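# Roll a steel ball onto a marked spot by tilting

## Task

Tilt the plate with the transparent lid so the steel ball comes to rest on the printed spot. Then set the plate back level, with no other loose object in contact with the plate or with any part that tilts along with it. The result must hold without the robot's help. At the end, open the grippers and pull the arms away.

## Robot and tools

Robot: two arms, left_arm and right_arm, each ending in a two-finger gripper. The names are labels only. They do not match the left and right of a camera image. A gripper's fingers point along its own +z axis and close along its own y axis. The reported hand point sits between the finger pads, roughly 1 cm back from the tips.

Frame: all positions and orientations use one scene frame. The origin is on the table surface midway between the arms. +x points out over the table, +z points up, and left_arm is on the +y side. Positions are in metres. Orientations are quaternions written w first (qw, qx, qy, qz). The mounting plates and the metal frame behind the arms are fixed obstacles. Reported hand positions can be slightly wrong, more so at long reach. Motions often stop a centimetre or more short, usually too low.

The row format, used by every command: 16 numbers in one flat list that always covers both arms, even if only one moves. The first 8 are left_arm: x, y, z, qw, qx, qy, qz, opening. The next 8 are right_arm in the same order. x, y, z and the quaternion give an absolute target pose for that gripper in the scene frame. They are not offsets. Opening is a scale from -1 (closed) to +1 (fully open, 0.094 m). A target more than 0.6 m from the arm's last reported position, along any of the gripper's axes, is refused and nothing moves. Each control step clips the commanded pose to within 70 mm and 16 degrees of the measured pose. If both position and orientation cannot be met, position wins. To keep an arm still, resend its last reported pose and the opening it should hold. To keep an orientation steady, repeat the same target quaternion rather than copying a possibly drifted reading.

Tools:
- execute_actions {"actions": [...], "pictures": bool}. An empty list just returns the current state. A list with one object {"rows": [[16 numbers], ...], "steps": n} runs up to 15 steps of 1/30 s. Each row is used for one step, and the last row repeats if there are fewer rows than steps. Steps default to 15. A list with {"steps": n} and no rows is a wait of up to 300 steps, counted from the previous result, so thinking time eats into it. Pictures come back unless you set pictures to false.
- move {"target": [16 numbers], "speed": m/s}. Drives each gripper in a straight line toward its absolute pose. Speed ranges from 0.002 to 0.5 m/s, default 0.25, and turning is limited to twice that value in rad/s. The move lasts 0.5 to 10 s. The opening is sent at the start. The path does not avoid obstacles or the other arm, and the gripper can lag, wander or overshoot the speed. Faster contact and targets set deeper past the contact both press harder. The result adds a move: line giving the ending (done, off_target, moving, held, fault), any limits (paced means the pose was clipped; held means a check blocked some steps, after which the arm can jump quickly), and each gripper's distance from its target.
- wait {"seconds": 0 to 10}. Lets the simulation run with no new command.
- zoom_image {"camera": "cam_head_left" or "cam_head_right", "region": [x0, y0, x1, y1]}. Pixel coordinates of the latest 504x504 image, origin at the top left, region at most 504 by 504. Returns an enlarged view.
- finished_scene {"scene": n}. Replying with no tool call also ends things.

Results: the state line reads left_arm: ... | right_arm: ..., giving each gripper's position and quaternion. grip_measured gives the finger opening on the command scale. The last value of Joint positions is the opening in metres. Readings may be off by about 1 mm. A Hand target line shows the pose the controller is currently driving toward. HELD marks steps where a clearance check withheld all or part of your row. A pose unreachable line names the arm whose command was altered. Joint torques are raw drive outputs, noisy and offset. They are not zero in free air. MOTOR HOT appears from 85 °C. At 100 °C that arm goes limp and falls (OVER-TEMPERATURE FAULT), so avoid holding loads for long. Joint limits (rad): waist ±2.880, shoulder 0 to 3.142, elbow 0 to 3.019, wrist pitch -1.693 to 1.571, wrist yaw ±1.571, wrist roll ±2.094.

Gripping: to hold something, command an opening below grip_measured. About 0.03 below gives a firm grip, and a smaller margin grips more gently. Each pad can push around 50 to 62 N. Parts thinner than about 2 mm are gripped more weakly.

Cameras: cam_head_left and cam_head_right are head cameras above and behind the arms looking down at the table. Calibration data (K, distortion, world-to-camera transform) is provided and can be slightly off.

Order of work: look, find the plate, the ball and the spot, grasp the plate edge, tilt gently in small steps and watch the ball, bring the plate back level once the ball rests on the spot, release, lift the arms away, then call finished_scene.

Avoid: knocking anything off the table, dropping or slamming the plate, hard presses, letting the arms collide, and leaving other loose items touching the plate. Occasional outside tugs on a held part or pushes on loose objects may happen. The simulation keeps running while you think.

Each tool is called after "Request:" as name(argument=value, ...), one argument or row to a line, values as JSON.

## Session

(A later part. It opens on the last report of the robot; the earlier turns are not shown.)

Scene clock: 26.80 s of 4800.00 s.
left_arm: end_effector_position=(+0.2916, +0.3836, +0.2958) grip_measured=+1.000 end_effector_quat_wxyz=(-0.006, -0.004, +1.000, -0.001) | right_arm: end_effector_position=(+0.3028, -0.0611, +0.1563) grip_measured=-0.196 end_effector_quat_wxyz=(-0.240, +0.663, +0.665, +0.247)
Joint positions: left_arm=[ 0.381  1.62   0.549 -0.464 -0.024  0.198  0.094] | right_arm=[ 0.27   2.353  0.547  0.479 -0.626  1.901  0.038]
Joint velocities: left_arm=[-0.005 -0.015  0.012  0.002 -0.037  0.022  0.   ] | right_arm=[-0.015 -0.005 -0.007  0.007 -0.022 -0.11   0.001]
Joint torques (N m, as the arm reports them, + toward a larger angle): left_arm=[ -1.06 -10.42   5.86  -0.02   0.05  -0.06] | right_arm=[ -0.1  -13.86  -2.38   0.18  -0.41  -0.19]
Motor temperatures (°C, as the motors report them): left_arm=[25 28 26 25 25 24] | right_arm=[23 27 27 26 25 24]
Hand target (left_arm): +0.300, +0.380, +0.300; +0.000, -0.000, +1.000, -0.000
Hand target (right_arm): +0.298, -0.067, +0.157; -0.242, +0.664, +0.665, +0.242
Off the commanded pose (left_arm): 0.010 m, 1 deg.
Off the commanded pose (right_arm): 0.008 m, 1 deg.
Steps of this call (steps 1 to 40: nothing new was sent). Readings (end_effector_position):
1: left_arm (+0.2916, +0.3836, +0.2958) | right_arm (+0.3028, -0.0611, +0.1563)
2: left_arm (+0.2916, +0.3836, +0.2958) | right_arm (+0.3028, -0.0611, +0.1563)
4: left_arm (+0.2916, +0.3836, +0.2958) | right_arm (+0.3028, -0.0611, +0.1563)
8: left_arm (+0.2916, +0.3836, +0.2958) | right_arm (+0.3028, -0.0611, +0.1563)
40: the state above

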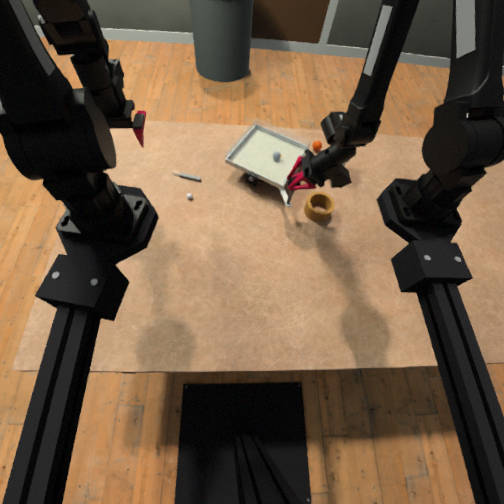

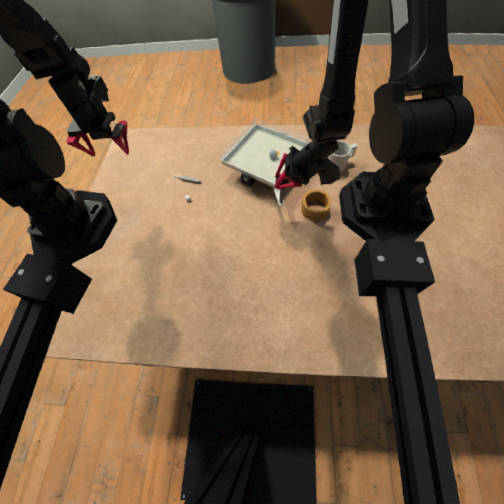

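Request:
execute_actions(
  actions=[
    {"rows":[[0.3,0.38,0.3,0,0,1,0,1,0.298,-0.070,0.157,-0.242,0.665,0.665,0.242,-0.22]]},
  ],
  pictures=false,
)

Request:
execute_actions(
  actions=[
    {"rows":[[0.3,0.38,0.3,0,0,1,0,1,0.298,-0.068,0.1605,-0.242,0.665,0.665,0.242,-0.22]]},
  ],
  pictures=false,
)

Request:
execute_actions(
  actions=[
    {"steps":70},
  ],
)

Request:
execute_actions(
  actions=[
    {"rows":[[0.3,0.38,0.3,0,0,1,0,1,0.297,-0.051,0.157,-0.242,0.665,0.665,0.242,-0.22]],"steps":14},
  ],
  pictures=false,
)

Request:
execute_actions(
  actions=[
    {"rows":[[0.3,0.38,0.3,0,0,1,0,1,0.298,-0.0672,0.157,-0.242,0.665,0.665,0.242,-0.22]]},
  ],
  pictures=false,
)

Request:
execute_actions(
  actions=[
    {"steps":70},
  ],
)

Request:
zoom_image(
  camera="cam_head_left",
  region=[210,110,330,230],
)

Scene clock: 32.50 s of 4800.00 s.
left_arm: end_effector_position=(+0.2916, +0.3836, +0.2958) grip_measured=+1.000 end_effector_quat_wxyz=(-0.006, -0.004, +1.000, -0.001) | right_arm: end_effector_position=(+0.3032, -0.0620, +0.1564) grip_measured=-0.196 end_effector_quat_wxyz=(-0.242, +0.662, +0.665, +0.248)
Joint positions: left_arm=[ 0.381  1.62   0.549 -0.464 -0.024  0.198  0.094] | right_arm=[ 0.264  2.353  0.549  0.472 -0.631  1.894  0.038]
Joint velocities: left_arm=[-0.005  0.005  0.012 -0.017 -0.037  0.022  0.   ] | right_arm=[ 0.005 -0.005  0.007 -0.012 -0.022 -0.007  0.001]
Joint torques (N m, as the arm reports them, + toward a larger angle): left_arm=[ -0.97 -11.27   5.97  -0.14   0.05  -0.11] | right_arm=[ -0.58 -13.92  -2.57   0.13  -0.29  -0.25]
Motor temperatures (°C, as the motors report them): left_arm=[25 28 26 25 25 24] | right_arm=[23 27 27 26 25 24]
Hand target (left_arm): +0.300, +0.380, +0.300; +0.000, -0.000, +1.000, -0.000
Hand target (right_arm): +0.298, -0.070, +0.157; -0.242, +0.664, +0.665, +0.242
Off the commanded pose (left_arm): 0.010 m, 1 deg.
Off the commanded pose (right_arm): 0.010 m, 1 deg.
Steps of this call (steps 1 to 90: nothing new was sent; then 2.20 s passed at rest; steps 91 to 105: all 15 steps of this action). Readings (end_effector_position):
91: left_arm (+0.2916, +0.3836, +0.2958) | right_arm (+0.3028, -0.0613, +0.1563)
92: left_arm (+0.2916, +0.3836, +0.2958) | right_arm (+0.3029, -0.0613, +0.1564)
94: left_arm (+0.2916, +0.3836, +0.2958) | right_arm (+0.3032, -0.0617, +0.1564)
98: left_arm (+0.2916, +0.3836, +0.2958) | right_arm (+0.3030, -0.0620, +0.1564)
105: the state above

Scene clock: 33.00 s of 4800.00 s.
left_arm: end_effector_position=(+0.2916, +0.3836, +0.2958) grip_measured=+1.000 end_effector_quat_wxyz=(-0.006, -0.004, +1.000, -0.001) | right_arm: end_effector_position=(+0.3032, -0.0620, +0.1567) grip_measured=-0.196 end_effector_quat_wxyz=(-0.242, +0.662, +0.665, +0.247)
Joint positions: left_arm=[ 0.381  1.62   0.549 -0.464 -0.024  0.198  0.094] | right_arm=[ 0.264  2.351  0.549  0.469 -0.631  1.894  0.038]
Joint velocities: left_arm=[-0.005 -0.015  0.002 -0.007 -0.007 -0.066  0.   ] | right_arm=[-0.005 -0.015 -0.002 -0.017 -0.022  0.022 -0.   ]
Joint torques (N m, as the arm reports them, + toward a larger angle): left_arm=[-1.3  -9.67  6.04 -0.09  0.01 -0.11] | right_arm=[  0.04 -14.8   -2.98   0.16  -0.24  -0.15]
Motor temperatures (°C, as the motors report them): left_arm=[25 28 26 25 25 24] | right_arm=[23 27 27 26 25 24]
Hand target (left_arm): +0.300, +0.380, +0.300; +0.000, -0.000, +1.000, -0.000
Hand target (right_arm): +0.298, -0.068, +0.160; -0.242, +0.664, +0.664, +0.242
Off the commanded pose (left_arm): 0.010 m, 1 deg.
Off the commanded pose (right_arm): 0.009 m, 1 deg.
Steps of this call (steps 1 to 15: all 15 steps of this action). Readings (end_effector_position):
1: left_arm (+0.2916, +0.3836, +0.2958) | right_arm (+0.3031, -0.0620, +0.1563)
2: left_arm (+0.2916, +0.3836, +0.2958) | right_arm (+0.3032, -0.0620, +0.1565)
4: left_arm (+0.2916, +0.3836, +0.2958) | right_arm (+0.3032, -0.0620, +0.1566)
8: left_arm (+0.2916, +0.3836, +0.2958) | right_arm (+0.3032, -0.0620, +0.1567)
15: the state above

Scene clock: 35.33 s of 4800.00 s.
left_arm: end_effector_position=(+0.2916, +0.3836, +0.2958) grip_measured=+1.000 end_effector_quat_wxyz=(-0.006, -0.004, +1.000, -0.001) | right_arm: end_effector_position=(+0.3033, -0.0620, +0.1568) grip_measured=-0.196 end_effector_quat_wxyz=(-0.242, +0.662, +0.665, +0.247)
Joint positions: left_arm=[ 0.381  1.62   0.549 -0.464 -0.024  0.198  0.094] | right_arm=[ 0.264  2.35   0.549  0.469 -0.63   1.894  0.038]
Joint velocities: left_arm=[-0.005 -0.005 -0.012 -0.007 -0.007 -0.007  0.   ] | right_arm=[-0.005  0.024  0.017 -0.007 -0.11   0.037 -0.   ]
Joint torques (N m, as the arm reports them, + toward a larger angle): left_arm=[ -1.33 -10.05   6.11  -0.07  -0.03  -0.06] | right_arm=[  0.11 -14.78  -2.97   0.17  -0.26  -0.14]
Motor temperatures (°C, as the motors report them): left_arm=[25 28 26 25 25 24] | right_arm=[23 28 27 26 25 24]
Hand target (left_arm): +0.300, +0.380, +0.300; +0.000, -0.000, +1.000, -0.000
Hand target (right_arm): +0.298, -0.068, +0.160; -0.242, +0.664, +0.664, +0.242
Off the commanded pose (left_arm): 0.010 m, 1 deg.
Off the commanded pose (right_arm): 0.009 m, 1 deg.
Steps of this call (steps 1 to 70: nothing new was sent). Readings (end_effector_position):
1: left_arm (+0.2916, +0.3836, +0.2958) | right_arm (+0.3032, -0.0620, +0.1567)
2: left_arm (+0.2916, +0.3836, +0.2958) | right_arm (+0.3032, -0.0620, +0.1567)
4: left_arm (+0.2916, +0.3836, +0.2958) | right_arm (+0.3032, -0.0620, +0.1567)
8: left_arm (+0.2916, +0.3836, +0.2958) | right_arm (+0.3032, -0.0620, +0.1567)
70: the state above

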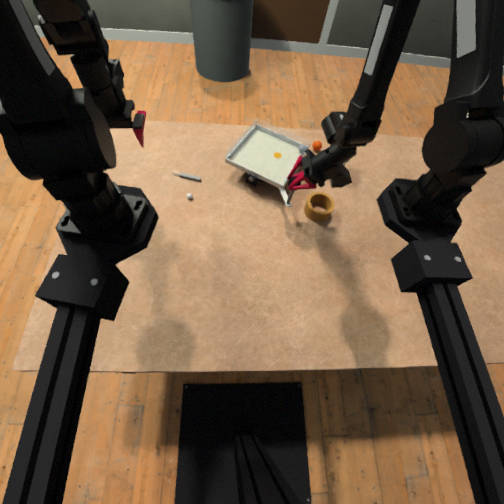

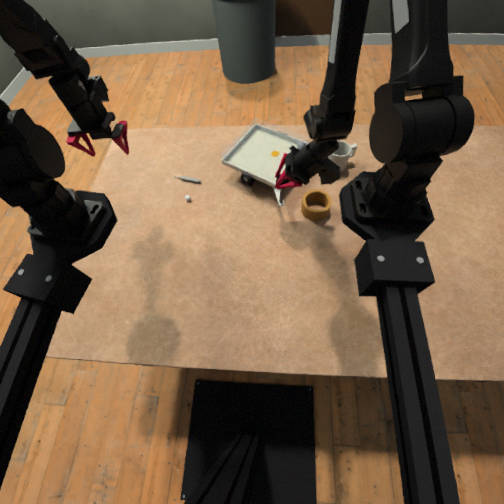

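Scene clock: 35.80 s of 4800.00 s.
left_arm: end_effector_position=(+0.2916, +0.3836, +0.2958) grip_measured=+1.000 end_effector_quat_wxyz=(-0.006, -0.004, +1.000, -0.001) | right_arm: end_effector_position=(+0.3030, -0.0583, +0.1558) grip_measured=-0.196 end_effector_quat_wxyz=(-0.234, +0.666, +0.665, +0.244)
Joint positions: left_arm=[ 0.381  1.62   0.549 -0.464 -0.024  0.198  0.094] | right_arm=[ 0.288  2.35   0.545  0.491 -0.605  1.925  0.038]
Joint velocities: left_arm=[ 0.005 -0.005 -0.002 -0.012 -0.051  0.022  0.   ] | right_arm=[ 0.015 -0.015 -0.012  0.007 -0.022 -0.022 -0.002]
Joint torques (N m, as the arm reports them, + toward a larger angle): left_arm=[ -0.99 -10.6    6.12  -0.19   0.04  -0.08] | right_arm=[  3.18 -13.38  -1.89   1.37  -0.72   0.33]
Motor temperatures (°C, as the motors report them): left_arm=[25 28 26 25 25 24] | right_arm=[23 28 27 26 25 24]
Hand target (left_arm): +0.300, +0.380, +0.300; +0.000, -0.000, +1.000, -0.000
Hand target (right_arm): +0.297, -0.051, +0.157; -0.242, +0.664, +0.664, +0.242
Off the commanded pose (left_arm): 0.010 m, 1 deg.
Off the commanded pose (right_arm): 0.009 m, 1 deg.
Steps of this call (steps 1 to 14: all 14 steps of this action). Readings (end_effector_position):
1: left_arm (+0.2916, +0.3836, +0.2958) | right_arm (+0.3039, -0.0616, +0.1566)
2: left_arm (+0.2916, +0.3836, +0.2958) | right_arm (+0.3037, -0.0612, +0.1560)
4: left_arm (+0.2916, +0.3836, +0.2958) | right_arm (+0.3031, -0.0595, +0.1556)
8: left_arm (+0.2916, +0.3836, +0.2958) | right_arm (+0.3028, -0.0583, +0.1557)
14: the state above

Scene clock: 36.30 s of 4800.00 s.
left_arm: end_effector_position=(+0.2916, +0.3836, +0.2958) grip_measured=+1.000 end_effector_quat_wxyz=(-0.006, -0.004, +1.000, -0.001) | right_arm: end_effector_position=(+0.3033, -0.0611, +0.1569) grip_measured=-0.196 end_effector_quat_wxyz=(-0.240, +0.663, +0.664, +0.247)
Joint positions: left_arm=[ 0.381  1.62   0.549 -0.464 -0.024  0.198  0.094] | right_arm=[ 0.269  2.35   0.547  0.477 -0.626  1.902  0.038]
Joint velocities: left_arm=[-0.015 -0.005 -0.007 -0.022  0.066  0.007  0.   ] | right_arm=[-0.005 -0.005  0.002 -0.007 -0.037 -0.037 -0.001]
Joint torques (N m, as the arm reports them, + toward a larger angle): left_arm=[ -0.71 -10.97   5.96  -0.18   0.02  -0.09] | right_arm=[ -0.18 -13.67  -2.33   0.24  -0.4   -0.21]
Motor temperatures (°C, as the motors report them): left_arm=[25 28 26 25 25 24] | right_arm=[23 28 27 26 25 24]
Hand target (left_arm): +0.300, +0.380, +0.300; +0.000, -0.000, +1.000, -0.000
Hand target (right_arm): +0.298, -0.067, +0.157; -0.242, +0.664, +0.664, +0.242
Off the commanded pose (left_arm): 0.010 m, 1 deg.
Off the commanded pose (right_arm): 0.008 m, 1 deg.
Steps of this call (steps 1 to 15: all 15 steps of this action). Readings (end_effector_position):
1: left_arm (+0.2916, +0.3836, +0.2958) | right_arm (+0.3027, -0.0586, +0.1560)
2: left_arm (+0.2916, +0.3836, +0.2958) | right_arm (+0.3025, -0.0591, +0.1565)
4: left_arm (+0.2916, +0.3836, +0.2958) | right_arm (+0.3032, -0.0603, +0.1570)
8: left_arm (+0.2916, +0.3836, +0.2958) | right_arm (+0.3032, -0.0611, +0.1569)
15: the state above

Scene clock: 38.63 s of 4800.00 s.
left_arm: end_effector_position=(+0.2916, +0.3836, +0.2958) grip_measured=+1.000 end_effector_quat_wxyz=(-0.006, -0.004, +1.000, -0.001) | right_arm: end_effector_position=(+0.3033, -0.0611, +0.1569) grip_measured=-0.196 end_effector_quat_wxyz=(-0.240, +0.663, +0.664, +0.247)
Joint positions: left_arm=[ 0.381  1.62   0.549 -0.464 -0.024  0.198  0.094] | right_arm=[ 0.269  2.35   0.547  0.477 -0.626  1.902  0.038]
Joint velocities: left_arm=[ 0.005 -0.005 -0.012  0.002 -0.007  0.022  0.   ] | right_arm=[-0.015 -0.015 -0.007 -0.012 -0.007  0.037 -0.   ]
Joint torques (N m, as the arm reports them, + toward a larger angle): left_arm=[ -0.62 -11.58   5.89  -0.3    0.05  -0.06] | right_arm=[ -0.15 -13.67  -2.34   0.24  -0.4   -0.21]
Motor temperatures (°C, as the motors report them): left_arm=[25 28 26 25 25 24] | right_arm=[23 28 27 26 25 24]
Hand target (left_arm): +0.300, +0.380, +0.300; +0.000, -0.000, +1.000, -0.000
Hand target (right_arm): +0.298, -0.067, +0.157; -0.242, +0.664, +0.664, +0.242
Off the commanded pose (left_arm): 0.010 m, 1 deg.
Off the commanded pose (right_arm): 0.008 m, 1 deg.
Steps of this call (steps 1 to 70: nothing new was sent). Readings (end_effector_position):
1: left_arm (+0.2916, +0.3836, +0.2958) | right_arm (+0.3033, -0.0611, +0.1569)
2: left_arm (+0.2916, +0.3836, +0.2958) | right_arm (+0.3033, -0.0611, +0.1569)
4: left_arm (+0.2916, +0.3836, +0.2958) | right_arm (+0.3033, -0.0611, +0.1569)
8: left_arm (+0.2916, +0.3836, +0.2958) | right_arm (+0.3033, -0.0611, +0.1569)
70: the state above

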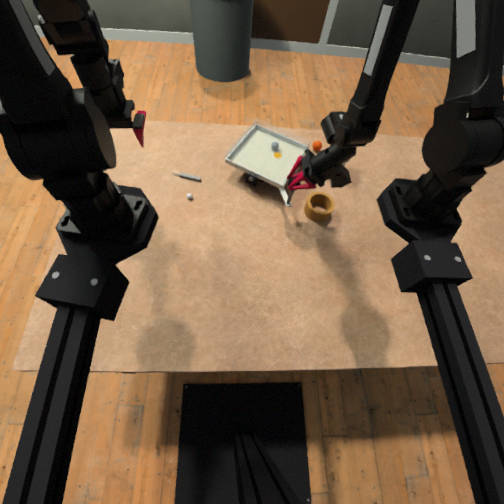

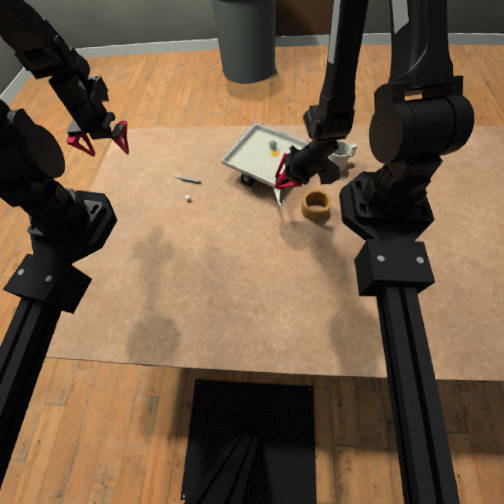

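Region (210, 110, 330, 230) of cam_head_left's 504x504 image, scaled by 4.200, with more detail than that image has.

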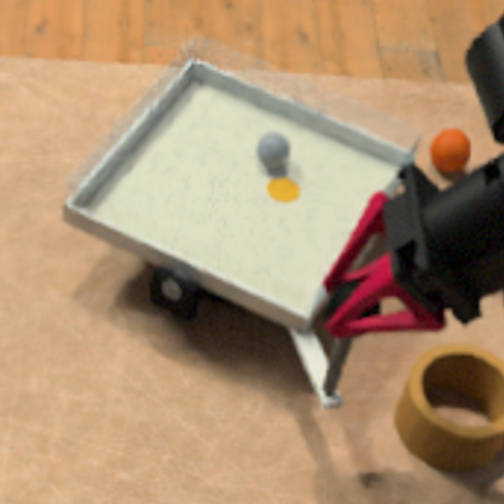

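Need an in-between value (~2.352). Lower, then re-raise.

Request:
execute_actions(
  actions=[
    {"rows":[[0.3,0.38,0.3,0,0,1,0,1,0.298,-0.072,0.147,-0.242,0.665,0.665,0.242,-0.22]]},
  ],
  pictures=false,
)

Request:
execute_actions(
  actions=[
    {"steps":70},
  ],
)

Request:
execute_actions(
  actions=[
    {"rows":[[0.3,0.38,0.3,0,0,1,0,1,0.298,-0.068,0.1603,-0.242,0.665,0.665,0.242,-0.22]]},
  ],
  pictures=false,
)

Scene clock: 41.10 s of 4800.00 s.
left_arm: end_effector_position=(+0.2916, +0.3836, +0.2958) grip_measured=+1.000 end_effector_quat_wxyz=(-0.006, -0.004, +1.000, -0.001) | right_arm: end_effector_position=(+0.3039, -0.0628, +0.1561) grip_measured=-0.196 end_effector_quat_wxyz=(-0.243, +0.661, +0.664, +0.250)
Joint positions: left_arm=[ 0.381  1.62   0.549 -0.464 -0.024  0.198  0.094] | right_arm=[ 0.258  2.356  0.55   0.476 -0.636  1.889  0.038]
Joint velocities: left_arm=[-0.015 -0.005 -0.007 -0.002 -0.11   0.051  0.   ] | right_arm=[ 0.015 -0.005  0.017 -0.007 -0.022 -0.007 -0.001]
Joint torques (N m, as the arm reports them, + toward a larger angle): left_arm=[-0.94 -9.93  5.97 -0.16  0.03 -0.05] | right_arm=[ -0.84 -11.36  -1.42   0.56  -0.13  -0.32]
Motor temperatures (°C, as the motors report them): left_arm=[25 28 26 25 25 24] | right_arm=[23 28 27 26 25 24]
Hand target (left_arm): +0.300, +0.380, +0.300; +0.000, -0.000, +1.000, -0.000
Hand target (right_arm): +0.297, -0.072, +0.147; -0.242, +0.665, +0.665, +0.241
Off the commanded pose (left_arm): 0.010 m, 1 deg.
Off the commanded pose (right_arm): 0.014 m, 1 deg.
Steps of this call (steps 1 to 59: nothing new was sent; steps 60 to 74: all 15 steps of this action). Readings (end_effector_position):
60: left_arm (+0.2916, +0.3836, +0.2958) | right_arm (+0.3039, -0.0611, +0.1570)
61: left_arm (+0.2916, +0.3836, +0.2958) | right_arm (+0.3038, -0.0613, +0.1570)
63: left_arm (+0.2916, +0.3836, +0.2958) | right_arm (+0.3040, -0.0620, +0.1567)
67: left_arm (+0.2916, +0.3836, +0.2958) | right_arm (+0.3038, -0.0629, +0.1561)
74: the state above

Scene clock: 43.43 s of 4800.00 s.
left_arm: end_effector_position=(+0.2916, +0.3836, +0.2958) grip_measured=+1.000 end_effector_quat_wxyz=(-0.006, -0.004, +1.000, -0.001) | right_arm: end_effector_position=(+0.3040, -0.0633, +0.1560) grip_measured=-0.196 end_effector_quat_wxyz=(-0.243, +0.662, +0.664, +0.250)
Joint positions: left_arm=[ 0.381  1.62   0.549 -0.464 -0.024  0.198  0.094] | right_arm=[ 0.257  2.356  0.55   0.475 -0.636  1.887  0.038]
Joint velocities: left_arm=[-0.005 -0.005  0.007  0.007 -0.007 -0.066  0.   ] | right_arm=[-0.005 -0.024  0.012 -0.007  0.051 -0.007 -0.001]
Joint torques (N m, as the arm reports them, + toward a larger angle): left_arm=[ -0.47 -11.1    6.12  -0.1    0.05  -0.08] | right_arm=[ -0.66 -11.38  -1.43   0.58  -0.13  -0.3 ]
Motor temperatures (°C, as the motors report them): left_arm=[25 28 26 25 25 24] | right_arm=[23 28 27 26 25 24]
Hand target (left_arm): +0.300, +0.380, +0.300; +0.000, -0.000, +1.000, -0.000
Hand target (right_arm): +0.298, -0.072, +0.147; -0.242, +0.664, +0.665, +0.242
Off the commanded pose (left_arm): 0.010 m, 1 deg.
Off the commanded pose (right_arm): 0.014 m, 1 deg.
Steps of this call (steps 1 to 70: nothing new was sent). Readings (end_effector_position):
1: left_arm (+0.2916, +0.3836, +0.2958) | right_arm (+0.3039, -0.0628, +0.1561)
2: left_arm (+0.2916, +0.3836, +0.2958) | right_arm (+0.3039, -0.0628, +0.1561)
4: left_arm (+0.2916, +0.3836, +0.2958) | right_arm (+0.3039, -0.0628, +0.1561)
8: left_arm (+0.2916, +0.3836, +0.2958) | right_arm (+0.3039, -0.0628, +0.1561)
70: the state above

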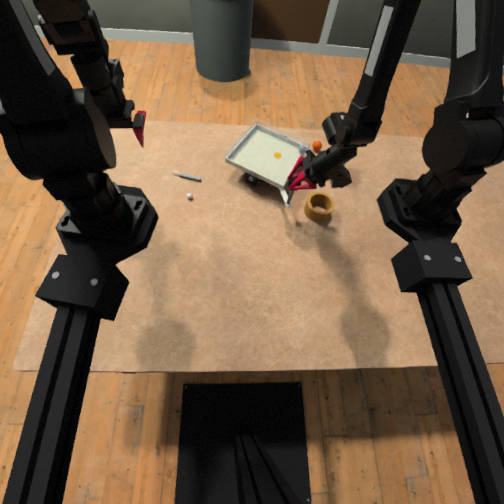

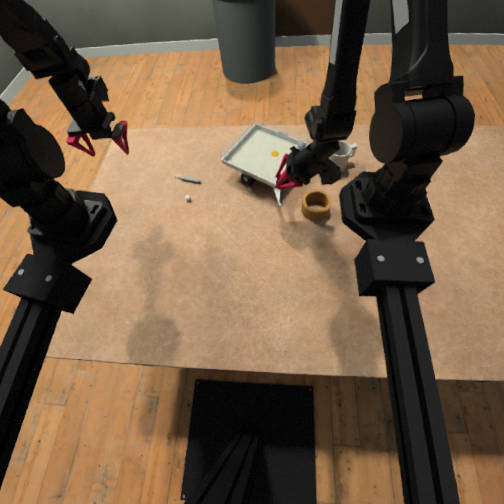

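Scene clock: 43.93 s of 4800.00 s.
left_arm: end_effector_position=(+0.2916, +0.3836, +0.2958) grip_measured=+1.000 end_effector_quat_wxyz=(-0.006, -0.004, +1.000, -0.001) | right_arm: end_effector_position=(+0.3036, -0.0640, +0.1559) grip_measured=-0.196 end_effector_quat_wxyz=(-0.242, +0.663, +0.664, +0.247)
Joint positions: left_arm=[ 0.381  1.62   0.549 -0.464 -0.024  0.198  0.094] | right_arm=[ 0.257  2.353  0.55   0.467 -0.632  1.887  0.038]
Joint velocities: left_arm=[-0.005 -0.005  0.007  0.002  0.022  0.022  0.   ] | right_arm=[-0.034  0.005  0.002  0.002  0.037 -0.081  0.001]
Joint torques (N m, as the arm reports them, + toward a larger angle): left_arm=[ -0.95 -11.06   5.76  -0.18   0.04  -0.1 ] | right_arm=[  0.7  -14.89  -3.03   0.24  -0.19  -0.08]
Motor temperatures (°C, as the motors report them): left_arm=[25 28 26 25 25 24] | right_arm=[23 28 27 26 25 24]
Hand target (left_arm): +0.300, +0.380, +0.300; +0.000, -0.000, +1.000, -0.000
Hand target (right_arm): +0.298, -0.068, +0.160; -0.242, +0.664, +0.665, +0.242
Off the commanded pose (left_arm): 0.010 m, 1 deg.
Off the commanded pose (right_arm): 0.008 m, 1 deg.
Steps of this call (steps 1 to 15: all 15 steps of this action). Readings (end_effector_position):
1: left_arm (+0.2916, +0.3836, +0.2958) | right_arm (+0.3035, -0.0635, +0.1558)
2: left_arm (+0.2916, +0.3836, +0.2958) | right_arm (+0.3033, -0.0638, +0.1556)
4: left_arm (+0.2916, +0.3836, +0.2958) | right_arm (+0.3036, -0.0640, +0.1559)
8: left_arm (+0.2916, +0.3836, +0.2958) | right_arm (+0.3036, -0.0640, +0.1559)
15: the state above

Request:
execute_actions(
  actions=[
    {"rows":[[0.3,0.38,0.3,0,0,1,0,1,0.298,-0.068,0.1607,-0.242,0.665,0.665,0.242,-0.22]],"steps":10},
  ],
  pictures=false,
)

Request:
execute_actions(
  actions=[
    {"rows":[[0.3,0.38,0.3,0,0,1,0,1,0.297,-0.051,0.157,-0.242,0.665,0.665,0.242,-0.22]],"steps":14},
  ],
  pictures=false,
)

Request:
execute_actions(
  actions=[
    {"rows":[[0.3,0.38,0.3,0,0,1,0,1,0.298,-0.0671,0.157,-0.242,0.665,0.665,0.242,-0.22]]},
  ],
  pictures=false,
)

Request:
execute_actions(
  actions=[
    {"steps":70},
  ],
)

Request:
zoom_image(
  camera="cam_head_left",
  region=[210,110,330,230],
)

Scene clock: 47.10 s of 4800.00 s.
left_arm: end_effector_position=(+0.2916, +0.3836, +0.2958) grip_measured=+1.000 end_effector_quat_wxyz=(-0.006, -0.004, +1.000, -0.001) | right_arm: end_effector_position=(+0.3036, -0.0640, +0.1560) grip_measured=-0.196 end_effector_quat_wxyz=(-0.242, +0.663, +0.664, +0.247)
Joint positions: left_arm=[ 0.381  1.62   0.549 -0.464 -0.024  0.198  0.094] | right_arm=[ 0.257  2.353  0.55   0.466 -0.632  1.887  0.038]
Joint velocities: left_arm=[-0.005 -0.005  0.002 -0.002 -0.007  0.066  0.   ] | right_arm=[ 0.005 -0.015 -0.017  0.007  0.022 -0.037 -0.001]
Joint torques (N m, as the arm reports them, + toward a larger angle): left_arm=[ -1.49 -10.26   6.    -0.05   0.03  -0.1 ] | right_arm=[  0.68 -14.99  -3.08   0.26  -0.2   -0.07]
Motor temperatures (°C, as the motors report them): left_arm=[25 28 26 25 25 24] | right_arm=[23 28 27 26 25 24]
Hand target (left_arm): +0.300, +0.380, +0.300; +0.000, -0.000, +1.000, -0.000
Hand target (right_arm): +0.298, -0.068, +0.160; -0.242, +0.664, +0.664, +0.242
Off the commanded pose (left_arm): 0.010 m, 1 deg.
Off the commanded pose (right_arm): 0.008 m, 1 deg.
Steps of this call (steps 1 to 85: nothing new was sent; steps 86 to 95: all 10 steps of this action). Readings (end_effector_position):
86: left_arm (+0.2916, +0.3836, +0.2958) | right_arm (+0.3036, -0.0640, +0.1559)
87: left_arm (+0.2916, +0.3836, +0.2958) | right_arm (+0.3036, -0.0640, +0.1559)
89: left_arm (+0.2916, +0.3836, +0.2958) | right_arm (+0.3036, -0.0640, +0.1560)
93: left_arm (+0.2916, +0.3836, +0.2958) | right_arm (+0.3036, -0.0640, +0.1560)
95: the state above

Scene clock: 47.57 s of 4800.00 s.
left_arm: end_effector_position=(+0.2916, +0.3836, +0.2958) grip_measured=+1.000 end_effector_quat_wxyz=(-0.006, -0.004, +1.000, -0.001) | right_arm: end_effector_position=(+0.3027, -0.0581, +0.1553) grip_measured=-0.196 end_effector_quat_wxyz=(-0.233, +0.665, +0.666, +0.244)
Joint positions: left_arm=[ 0.381  1.62   0.549 -0.464 -0.024  0.198  0.094] | right_arm=[ 0.289  2.353  0.546  0.494 -0.605  1.924  0.038]
Joint velocities: left_arm=[ 0.005 -0.024 -0.012 -0.007  0.007 -0.051  0.   ] | right_arm=[-0.015  0.005 -0.002 -0.012 -0.125 -0.037 -0.   ]
Joint torques (N m, as the arm reports them, + toward a larger angle): left_arm=[ -0.67 -10.46   5.86  -0.18   0.07  -0.07] | right_arm=[  3.12 -13.55  -1.91   1.29  -0.73   0.33]
Motor temperatures (°C, as the motors report them): left_arm=[25 28 26 25 25 24] | right_arm=[23 28 27 26 25 24]
Hand target (left_arm): +0.300, +0.380, +0.300; +0.000, -0.000, +1.000, -0.000
Hand target (right_arm): +0.297, -0.051, +0.157; -0.242, +0.664, +0.665, +0.242
Off the commanded pose (left_arm): 0.010 m, 1 deg.
Off the commanded pose (right_arm): 0.009 m, 1 deg.
Steps of this call (steps 1 to 14: all 14 steps of this action). Readings (end_effector_position):
1: left_arm (+0.2916, +0.3836, +0.2958) | right_arm (+0.3042, -0.0635, +0.1558)
2: left_arm (+0.2916, +0.3836, +0.2958) | right_arm (+0.3038, -0.0628, +0.1552)
4: left_arm (+0.2916, +0.3836, +0.2958) | right_arm (+0.3028, -0.0600, +0.1550)
8: left_arm (+0.2916, +0.3836, +0.2958) | right_arm (+0.3025, -0.0581, +0.1552)
14: the state above

Scene clock: 48.07 s of 4800.00 s.
left_arm: end_effector_position=(+0.2916, +0.3836, +0.2958) grip_measured=+1.000 end_effector_quat_wxyz=(-0.006, -0.004, +1.000, -0.001) | right_arm: end_effector_position=(+0.3029, -0.0613, +0.1563) grip_measured=-0.196 end_effector_quat_wxyz=(-0.240, +0.663, +0.664, +0.247)
Joint positions: left_arm=[ 0.381  1.62   0.549 -0.464 -0.024  0.198  0.094] | right_arm=[ 0.269  2.353  0.547  0.479 -0.626  1.901  0.038]
Joint velocities: left_arm=[-0.015 -0.005 -0.007 -0.007  0.022  0.066  0.   ] | right_arm=[-0.005  0.005  0.032  0.007  0.022 -0.022 -0.001]
Joint torques (N m, as the arm reports them, + toward a larger angle): left_arm=[ -1.13 -10.38   5.86  -0.25   0.03  -0.08] | right_arm=[ -0.1  -13.87  -2.38   0.19  -0.4   -0.19]
Motor temperatures (°C, as the motors report them): left_arm=[25 28 26 25 25 24] | right_arm=[23 28 27 26 25 24]
Hand target (left_arm): +0.300, +0.380, +0.300; +0.000, -0.000, +1.000, -0.000
Hand target (right_arm): +0.298, -0.067, +0.157; -0.242, +0.665, +0.664, +0.242
Off the commanded pose (left_arm): 0.010 m, 1 deg.
Off the commanded pose (right_arm): 0.008 m, 1 deg.
Steps of this call (steps 1 to 15: all 15 steps of this action). Readings (end_effector_position):
1: left_arm (+0.2916, +0.3836, +0.2958) | right_arm (+0.3022, -0.0585, +0.1554)
2: left_arm (+0.2916, +0.3836, +0.2958) | right_arm (+0.3022, -0.0589, +0.1560)
4: left_arm (+0.2916, +0.3836, +0.2958) | right_arm (+0.3028, -0.0605, +0.1565)
8: left_arm (+0.2916, +0.3836, +0.2958) | right_arm (+0.3030, -0.0613, +0.1563)
15: the state above

Scene clock: 50.40 s of 4800.00 s.
left_arm: end_effector_position=(+0.2916, +0.3836, +0.2958) grip_measured=+1.000 end_effector_quat_wxyz=(-0.006, -0.004, +1.000, -0.001) | right_arm: end_effector_position=(+0.3029, -0.0613, +0.1563) grip_measured=-0.196 end_effector_quat_wxyz=(-0.240, +0.663, +0.664, +0.247)
Joint positions: left_arm=[ 0.381  1.62   0.549 -0.464 -0.024  0.198  0.094] | right_arm=[ 0.269  2.353  0.547  0.479 -0.626  1.901  0.038]
Joint velocities: left_arm=[-0.015  0.005 -0.007 -0.012 -0.051  0.007  0.   ] | right_arm=[-0.015 -0.005 -0.007  0.017 -0.007 -0.037 -0.   ]
Joint torques (N m, as the arm reports them, + toward a larger angle): left_arm=[ -1.41 -11.17   5.95  -0.24   0.03  -0.11] | right_arm=[ -0.08 -13.88  -2.38   0.19  -0.4   -0.19]
Motor temperatures (°C, as the motors report them): left_arm=[25 28 26 25 25 24] | right_arm=[23 28 27 26 25 24]
Hand target (left_arm): +0.300, +0.380, +0.300; +0.000, -0.000, +1.000, -0.000
Hand target (right_arm): +0.298, -0.067, +0.157; -0.242, +0.665, +0.664, +0.242
Off the commanded pose (left_arm): 0.010 m, 1 deg.
Off the commanded pose (right_arm): 0.008 m, 1 deg.
Steps of this call (steps 1 to 70: nothing new was sent). Readings (end_effector_position):
1: left_arm (+0.2916, +0.3836, +0.2958) | right_arm (+0.3029, -0.0613, +0.1563)
2: left_arm (+0.2916, +0.3836, +0.2958) | right_arm (+0.3029, -0.0613, +0.1563)
4: left_arm (+0.2916, +0.3836, +0.2958) | right_arm (+0.3029, -0.0613, +0.1563)
8: left_arm (+0.2916, +0.3836, +0.2958) | right_arm (+0.3029, -0.0613, +0.1563)
70: the state above

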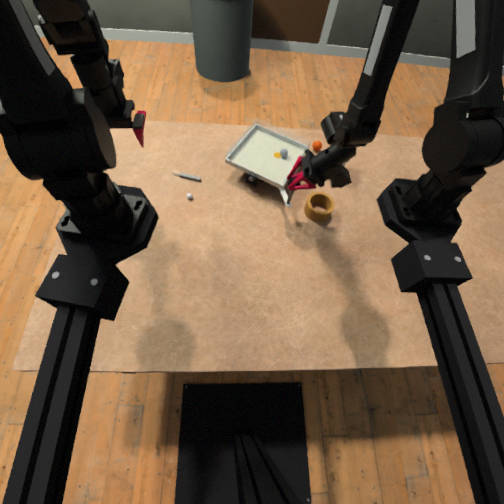

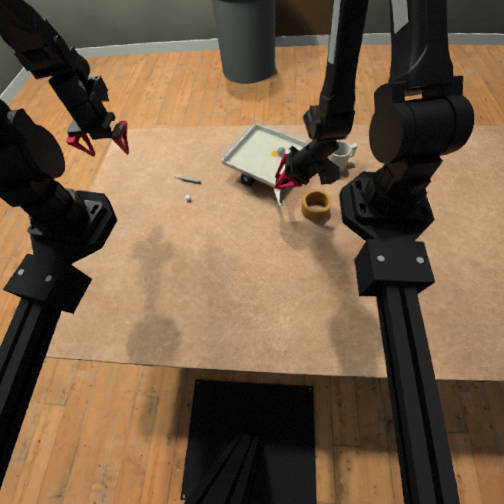

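Region (210, 110, 330, 230) of cam_head_left's 504x504 image, scaled by 4.200, with more detail than that image has.

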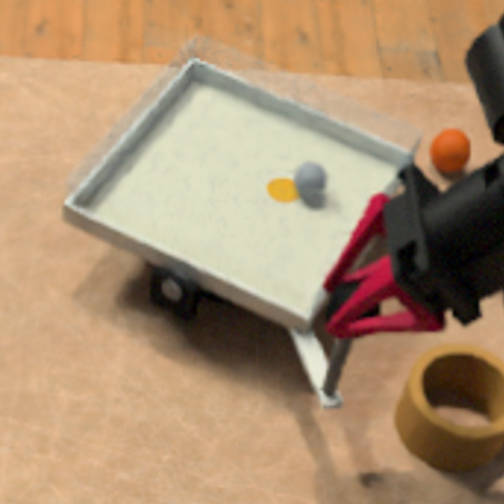

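Request:
execute_actions(
  actions=[
    {"rows":[[0.3,0.38,0.3,0,0,1,0,1,0.298,-0.070,0.157,-0.242,0.665,0.665,0.242,-0.22]]},
  ],
  pictures=false,
)

Request:
execute_actions(
  actions=[
    {"steps":70},
  ],
  pictures=false,
)

Request:
execute_actions(
  actions=[
    {"rows":[[0.3,0.38,0.3,0,0,1,0,1,0.298,-0.068,0.1605,-0.242,0.665,0.665,0.242,-0.22]],"steps":10},
  ],
)

Request:
execute_actions(
  actions=[
    {"rows":[[0.3,0.38,0.3,0,0,1,0,1,0.297,-0.051,0.157,-0.242,0.665,0.665,0.242,-0.22]],"steps":14},
  ],
  pictures=false,
)

Request:
execute_actions(
  actions=[
    {"rows":[[0.3,0.38,0.3,0,0,1,0,1,0.298,-0.0671,0.157,-0.242,0.665,0.665,0.242,-0.22]]},
  ],
  pictures=false,
)

Request:
execute_actions(
  actions=[
    {"steps":70},
  ],
)

Request:
zoom_image(
  camera="cam_head_left",
  region=[210,110,330,230],
)

Scene clock: 54.20 s of 4800.00 s.
left_arm: end_effector_position=(+0.2916, +0.3836, +0.2958) grip_measured=+1.000 end_effector_quat_wxyz=(-0.006, -0.004, +1.000, -0.001) | right_arm: end_effector_position=(+0.3030, -0.0623, +0.1563) grip_measured=-0.196 end_effector_quat_wxyz=(-0.242, +0.663, +0.664, +0.247)
Joint positions: left_arm=[ 0.381  1.62   0.549 -0.464 -0.024  0.198  0.094] | right_arm=[ 0.263  2.353  0.549  0.472 -0.63   1.894  0.038]
Joint velocities: left_arm=[-0.015 -0.005 -0.012 -0.007 -0.007 -0.007  0.   ] | right_arm=[-0.024 -0.015  0.017 -0.017  0.051  0.022 -0.001]
Joint torques (N m, as the arm reports them, + toward a larger angle): left_arm=[ -0.77 -10.49   6.04  -0.15  -0.02  -0.09] | right_arm=[ -0.54 -13.93  -2.57   0.15  -0.31  -0.25]
Motor temperatures (°C, as the motors report them): left_arm=[25 28 26 25 25 24] | right_arm=[23 28 27 26 25 24]
Hand target (left_arm): +0.300, +0.380, +0.300; +0.000, -0.000, +1.000, -0.000
Hand target (right_arm): +0.298, -0.070, +0.157; -0.242, +0.665, +0.664, +0.242
Off the commanded pose (left_arm): 0.010 m, 1 deg.
Off the commanded pose (right_arm): 0.009 m, 1 deg.
Steps of this call (steps 1 to 90: nothing new was sent; then 0.30 s passed at rest; steps 91 to 105: all 15 steps of this action). Readings (end_effector_position):
91: left_arm (+0.2916, +0.3836, +0.2958) | right_arm (+0.3027, -0.0614, +0.1563)
92: left_arm (+0.2916, +0.3836, +0.2958) | right_arm (+0.3030, -0.0615, +0.1564)
94: left_arm (+0.2916, +0.3836, +0.2958) | right_arm (+0.3030, -0.0620, +0.1564)
98: left_arm (+0.2916, +0.3836, +0.2958) | right_arm (+0.3030, -0.0623, +0.1563)
105: the state above

Scene clock: 56.53 s of 4800.00 s.
left_arm: end_effector_position=(+0.2916, +0.3836, +0.2958) grip_measured=+1.000 end_effector_quat_wxyz=(-0.006, -0.004, +1.000, -0.001) | right_arm: end_effector_position=(+0.3031, -0.0626, +0.1562) grip_measured=-0.196 end_effector_quat_wxyz=(-0.242, +0.663, +0.664, +0.247)
Joint positions: left_arm=[ 0.381  1.62   0.549 -0.464 -0.024  0.198  0.094] | right_arm=[ 0.262  2.353  0.549  0.471 -0.63   1.893  0.038]
Joint velocities: left_arm=[-0.024  0.015 -0.017  0.007  0.007  0.051  0.   ] | right_arm=[-0.005 -0.015 -0.017 -0.012 -0.007  0.022  0.   ]
Joint torques (N m, as the arm reports them, + toward a larger angle): left_arm=[ -1.02 -10.44   6.02  -0.01   0.04  -0.04] | right_arm=[ -0.41 -13.9   -2.55   0.18  -0.31  -0.24]
Motor temperatures (°C, as the motors report them): left_arm=[25 28 26 25 25 24] | right_arm=[23 28 27 26 25 24]
Hand target (left_arm): +0.300, +0.380, +0.300; +0.000, -0.000, +1.000, -0.000
Hand target (right_arm): +0.298, -0.070, +0.157; -0.242, +0.665, +0.664, +0.242
Off the commanded pose (left_arm): 0.010 m, 1 deg.
Off the commanded pose (right_arm): 0.009 m, 1 deg.
Steps of this call (steps 1 to 70: nothing new was sent). Readings (end_effector_position):
1: left_arm (+0.2916, +0.3836, +0.2958) | right_arm (+0.3030, -0.0623, +0.1563)
2: left_arm (+0.2916, +0.3836, +0.2958) | right_arm (+0.3030, -0.0623, +0.1563)
4: left_arm (+0.2916, +0.3836, +0.2958) | right_arm (+0.3030, -0.0623, +0.1563)
8: left_arm (+0.2916, +0.3836, +0.2958) | right_arm (+0.3030, -0.0623, +0.1563)
70: the state above

Scene clock: 56.87 s of 4800.00 s.
left_arm: end_effector_position=(+0.2916, +0.3836, +0.2958) grip_measured=+1.000 end_effector_quat_wxyz=(-0.006, -0.004, +1.000, -0.001) | right_arm: end_effector_position=(+0.3032, -0.0627, +0.1566) grip_measured=-0.196 end_effector_quat_wxyz=(-0.242, +0.663, +0.664, +0.247)
Joint positions: left_arm=[ 0.381  1.62   0.549 -0.464 -0.024  0.198  0.094] | right_arm=[ 0.262  2.351  0.549  0.469 -0.63   1.893  0.038]
Joint velocities: left_arm=[-0.015 -0.005  0.002 -0.007 -0.007  0.007  0.   ] | right_arm=[ 0.015 -0.015  0.007 -0.012  0.037  0.007  0.   ]
Joint torques (N m, as the arm reports them, + toward a larger angle): left_arm=[ -0.79 -10.77   6.25  -0.28   0.06  -0.09] | right_arm=[  0.24 -14.76  -2.96   0.2   -0.27  -0.14]
Motor temperatures (°C, as the motors report them): left_arm=[25 28 26 25 25 24] | right_arm=[23 28 27 26 25 24]
Hand target (left_arm): +0.300, +0.380, +0.300; +0.000, -0.000, +1.000, -0.000
Hand target (right_arm): +0.298, -0.068, +0.160; -0.242, +0.664, +0.664, +0.242
Off the commanded pose (left_arm): 0.010 m, 1 deg.
Off the commanded pose (right_arm): 0.008 m, 1 deg.
Steps of this call (steps 1 to 10: all 10 steps of this action). Readings (end_effector_position):
1: left_arm (+0.2916, +0.3836, +0.2958) | right_arm (+0.3031, -0.0626, +0.1563)
2: left_arm (+0.2916, +0.3836, +0.2958) | right_arm (+0.3031, -0.0626, +0.1564)
4: left_arm (+0.2916, +0.3836, +0.2958) | right_arm (+0.3032, -0.0627, +0.1565)
8: left_arm (+0.2916, +0.3836, +0.2958) | right_arm (+0.3032, -0.0627, +0.1566)
10: the state above

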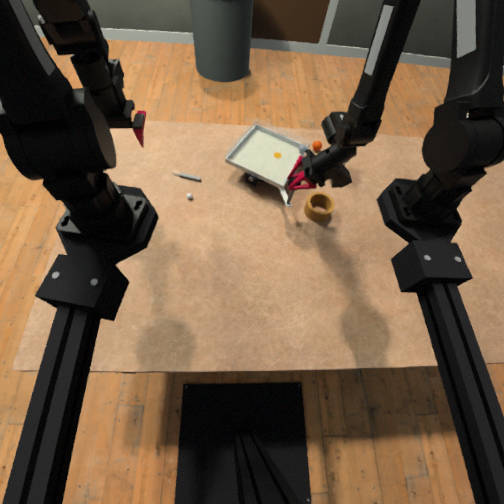

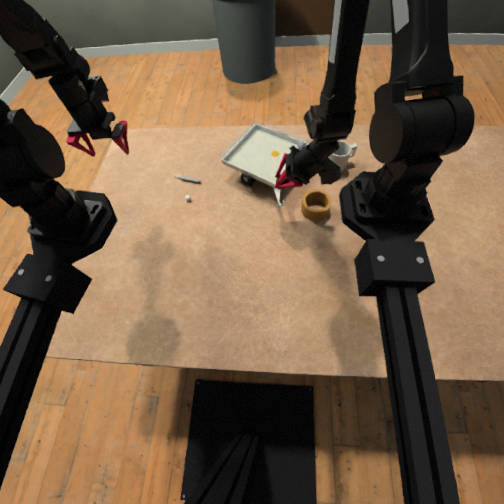

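Scene clock: 57.33 s of 4800.00 s.
left_arm: end_effector_position=(+0.2916, +0.3836, +0.2958) grip_measured=+1.000 end_effector_quat_wxyz=(-0.006, -0.004, +1.000, -0.001) | right_arm: end_effector_position=(+0.3029, -0.0583, +0.1557) grip_measured=-0.196 end_effector_quat_wxyz=(-0.234, +0.666, +0.665, +0.244)
Joint positions: left_arm=[ 0.381  1.62   0.549 -0.464 -0.024  0.198  0.094] | right_arm=[ 0.288  2.351  0.545  0.492 -0.605  1.925  0.038]
Joint velocities: left_arm=[-0.005 -0.024  0.012 -0.007 -0.022 -0.051  0.   ] | right_arm=[ 0.005 -0.005  0.007  0.007  0.022  0.007  0.   ]
Joint torques (N m, as the arm reports them, + toward a larger angle): left_arm=[ -0.72 -11.13   5.97   0.     0.02  -0.08] | right_arm=[  3.19 -13.4   -1.87   1.36  -0.72   0.33]
Motor temperatures (°C, as the motors report them): left_arm=[25 28 26 25 25 24] | right_arm=[23 28 27 26 25 24]
Hand target (left_arm): +0.300, +0.380, +0.300; +0.000, -0.000, +1.000, -0.000
Hand target (right_arm): +0.297, -0.051, +0.157; -0.242, +0.664, +0.665, +0.242
Off the commanded pose (left_arm): 0.010 m, 1 deg.
Off the commanded pose (right_arm): 0.009 m, 1 deg.
Steps of this call (steps 1 to 14: all 14 steps of this action). Readings (end_effector_position):
1: left_arm (+0.2916, +0.3836, +0.2958) | right_arm (+0.3041, -0.0622, +0.1564)
2: left_arm (+0.2916, +0.3836, +0.2958) | right_arm (+0.3040, -0.0616, +0.1558)
4: left_arm (+0.2916, +0.3836, +0.2958) | right_arm (+0.3032, -0.0596, +0.1555)
8: left_arm (+0.2916, +0.3836, +0.2958) | right_arm (+0.3030, -0.0582, +0.1556)
14: the state above

Scene clock: 57.83 s of 4800.00 s.
left_arm: end_effector_position=(+0.2916, +0.3836, +0.2958) grip_measured=+1.000 end_effector_quat_wxyz=(-0.006, -0.004, +1.000, -0.001) | right_arm: end_effector_position=(+0.3033, -0.0610, +0.1568) grip_measured=-0.196 end_effector_quat_wxyz=(-0.240, +0.663, +0.664, +0.247)
Joint positions: left_arm=[ 0.381  1.62   0.549 -0.464 -0.024  0.198  0.094] | right_arm=[ 0.27   2.351  0.547  0.478 -0.626  1.903  0.038]
Joint velocities: left_arm=[-0.005 -0.005 -0.017 -0.002  0.051 -0.007  0.   ] | right_arm=[-0.005 -0.024 -0.002 -0.007  0.066 -0.007 -0.002]
Joint torques (N m, as the arm reports them, + toward a larger angle): left_arm=[ -1.08 -10.75   5.89  -0.17   0.05  -0.09] | right_arm=[ -0.15 -13.71  -2.33   0.23  -0.4   -0.21]
Motor temperatures (°C, as the motors report them): left_arm=[25 28 26 25 25 24] | right_arm=[23 28 27 26 25 24]
Hand target (left_arm): +0.300, +0.380, +0.300; +0.000, -0.000, +1.000, -0.000
Hand target (right_arm): +0.298, -0.067, +0.157; -0.242, +0.664, +0.664, +0.242
Off the commanded pose (left_arm): 0.010 m, 1 deg.
Off the commanded pose (right_arm): 0.008 m, 1 deg.
Steps of this call (steps 1 to 15: all 15 steps of this action). Readings (end_effector_position):
1: left_arm (+0.2916, +0.3836, +0.2958) | right_arm (+0.3027, -0.0586, +0.1559)
2: left_arm (+0.2916, +0.3836, +0.2958) | right_arm (+0.3025, -0.0591, +0.1564)
4: left_arm (+0.2916, +0.3836, +0.2958) | right_arm (+0.3032, -0.0603, +0.1570)
8: left_arm (+0.2916, +0.3836, +0.2958) | right_arm (+0.3032, -0.0610, +0.1568)
15: the state above

Scene clock: 60.17 s of 4800.00 s.
left_arm: end_effector_position=(+0.2916, +0.3836, +0.2958) grip_measured=+1.000 end_effector_quat_wxyz=(-0.006, -0.004, +1.000, -0.001) | right_arm: end_effector_position=(+0.3033, -0.0610, +0.1568) grip_measured=-0.196 end_effector_quat_wxyz=(-0.240, +0.663, +0.664, +0.247)
Joint positions: left_arm=[ 0.381  1.62   0.549 -0.464 -0.024  0.198  0.094] | right_arm=[ 0.27   2.351  0.547  0.478 -0.626  1.903  0.038]
Joint velocities: left_arm=[-0.005 -0.005 -0.007 -0.007 -0.007  0.037  0.   ] | right_arm=[-0.015 -0.005 -0.007  0.002 -0.022 -0.022 -0.001]
Joint torques (N m, as the arm reports them, + toward a larger angle): left_arm=[ -1.1  -10.34   5.98  -0.17   0.03  -0.06] | right_arm=[ -0.15 -13.73  -2.34   0.24  -0.4   -0.21]
Motor temperatures (°C, as the motors report them): left_arm=[25 28 26 25 25 24] | right_arm=[23 28 27 26 25 24]
Hand target (left_arm): +0.300, +0.380, +0.300; +0.000, -0.000, +1.000, -0.000
Hand target (right_arm): +0.298, -0.067, +0.157; -0.242, +0.664, +0.664, +0.242
Off the commanded pose (left_arm): 0.010 m, 1 deg.
Off the commanded pose (right_arm): 0.008 m, 1 deg.
Steps of this call (steps 1 to 70: nothing new was sent). Readings (end_effector_position):
1: left_arm (+0.2916, +0.3836, +0.2958) | right_arm (+0.3033, -0.0610, +0.1568)
2: left_arm (+0.2916, +0.3836, +0.2958) | right_arm (+0.3033, -0.0610, +0.1568)
4: left_arm (+0.2916, +0.3836, +0.2958) | right_arm (+0.3033, -0.0610, +0.1568)
8: left_arm (+0.2916, +0.3836, +0.2958) | right_arm (+0.3033, -0.0610, +0.1568)
70: the state above

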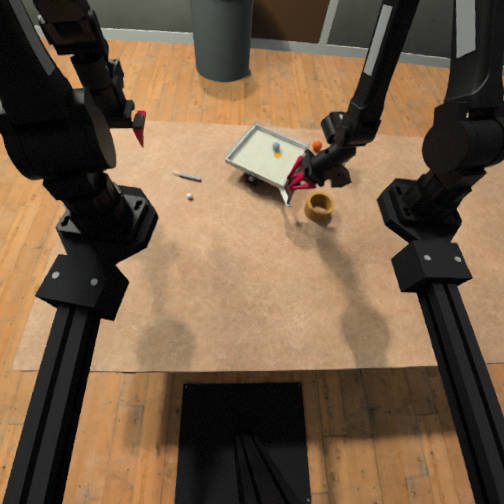

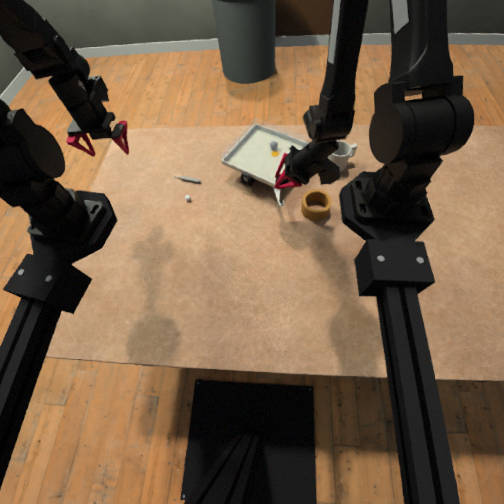

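Region (210, 110, 330, 230) of cam_head_left's 504x504 image, scaled by 4.200, with more detail than that image has.

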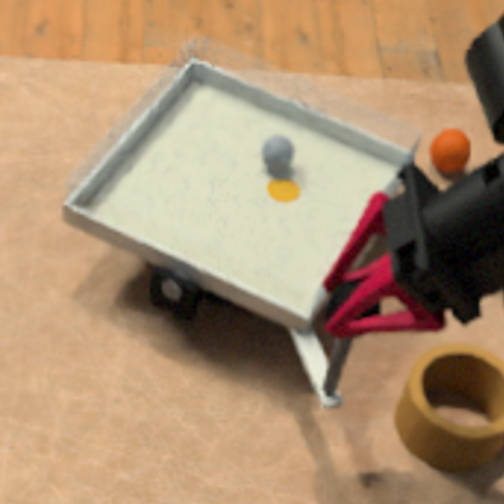

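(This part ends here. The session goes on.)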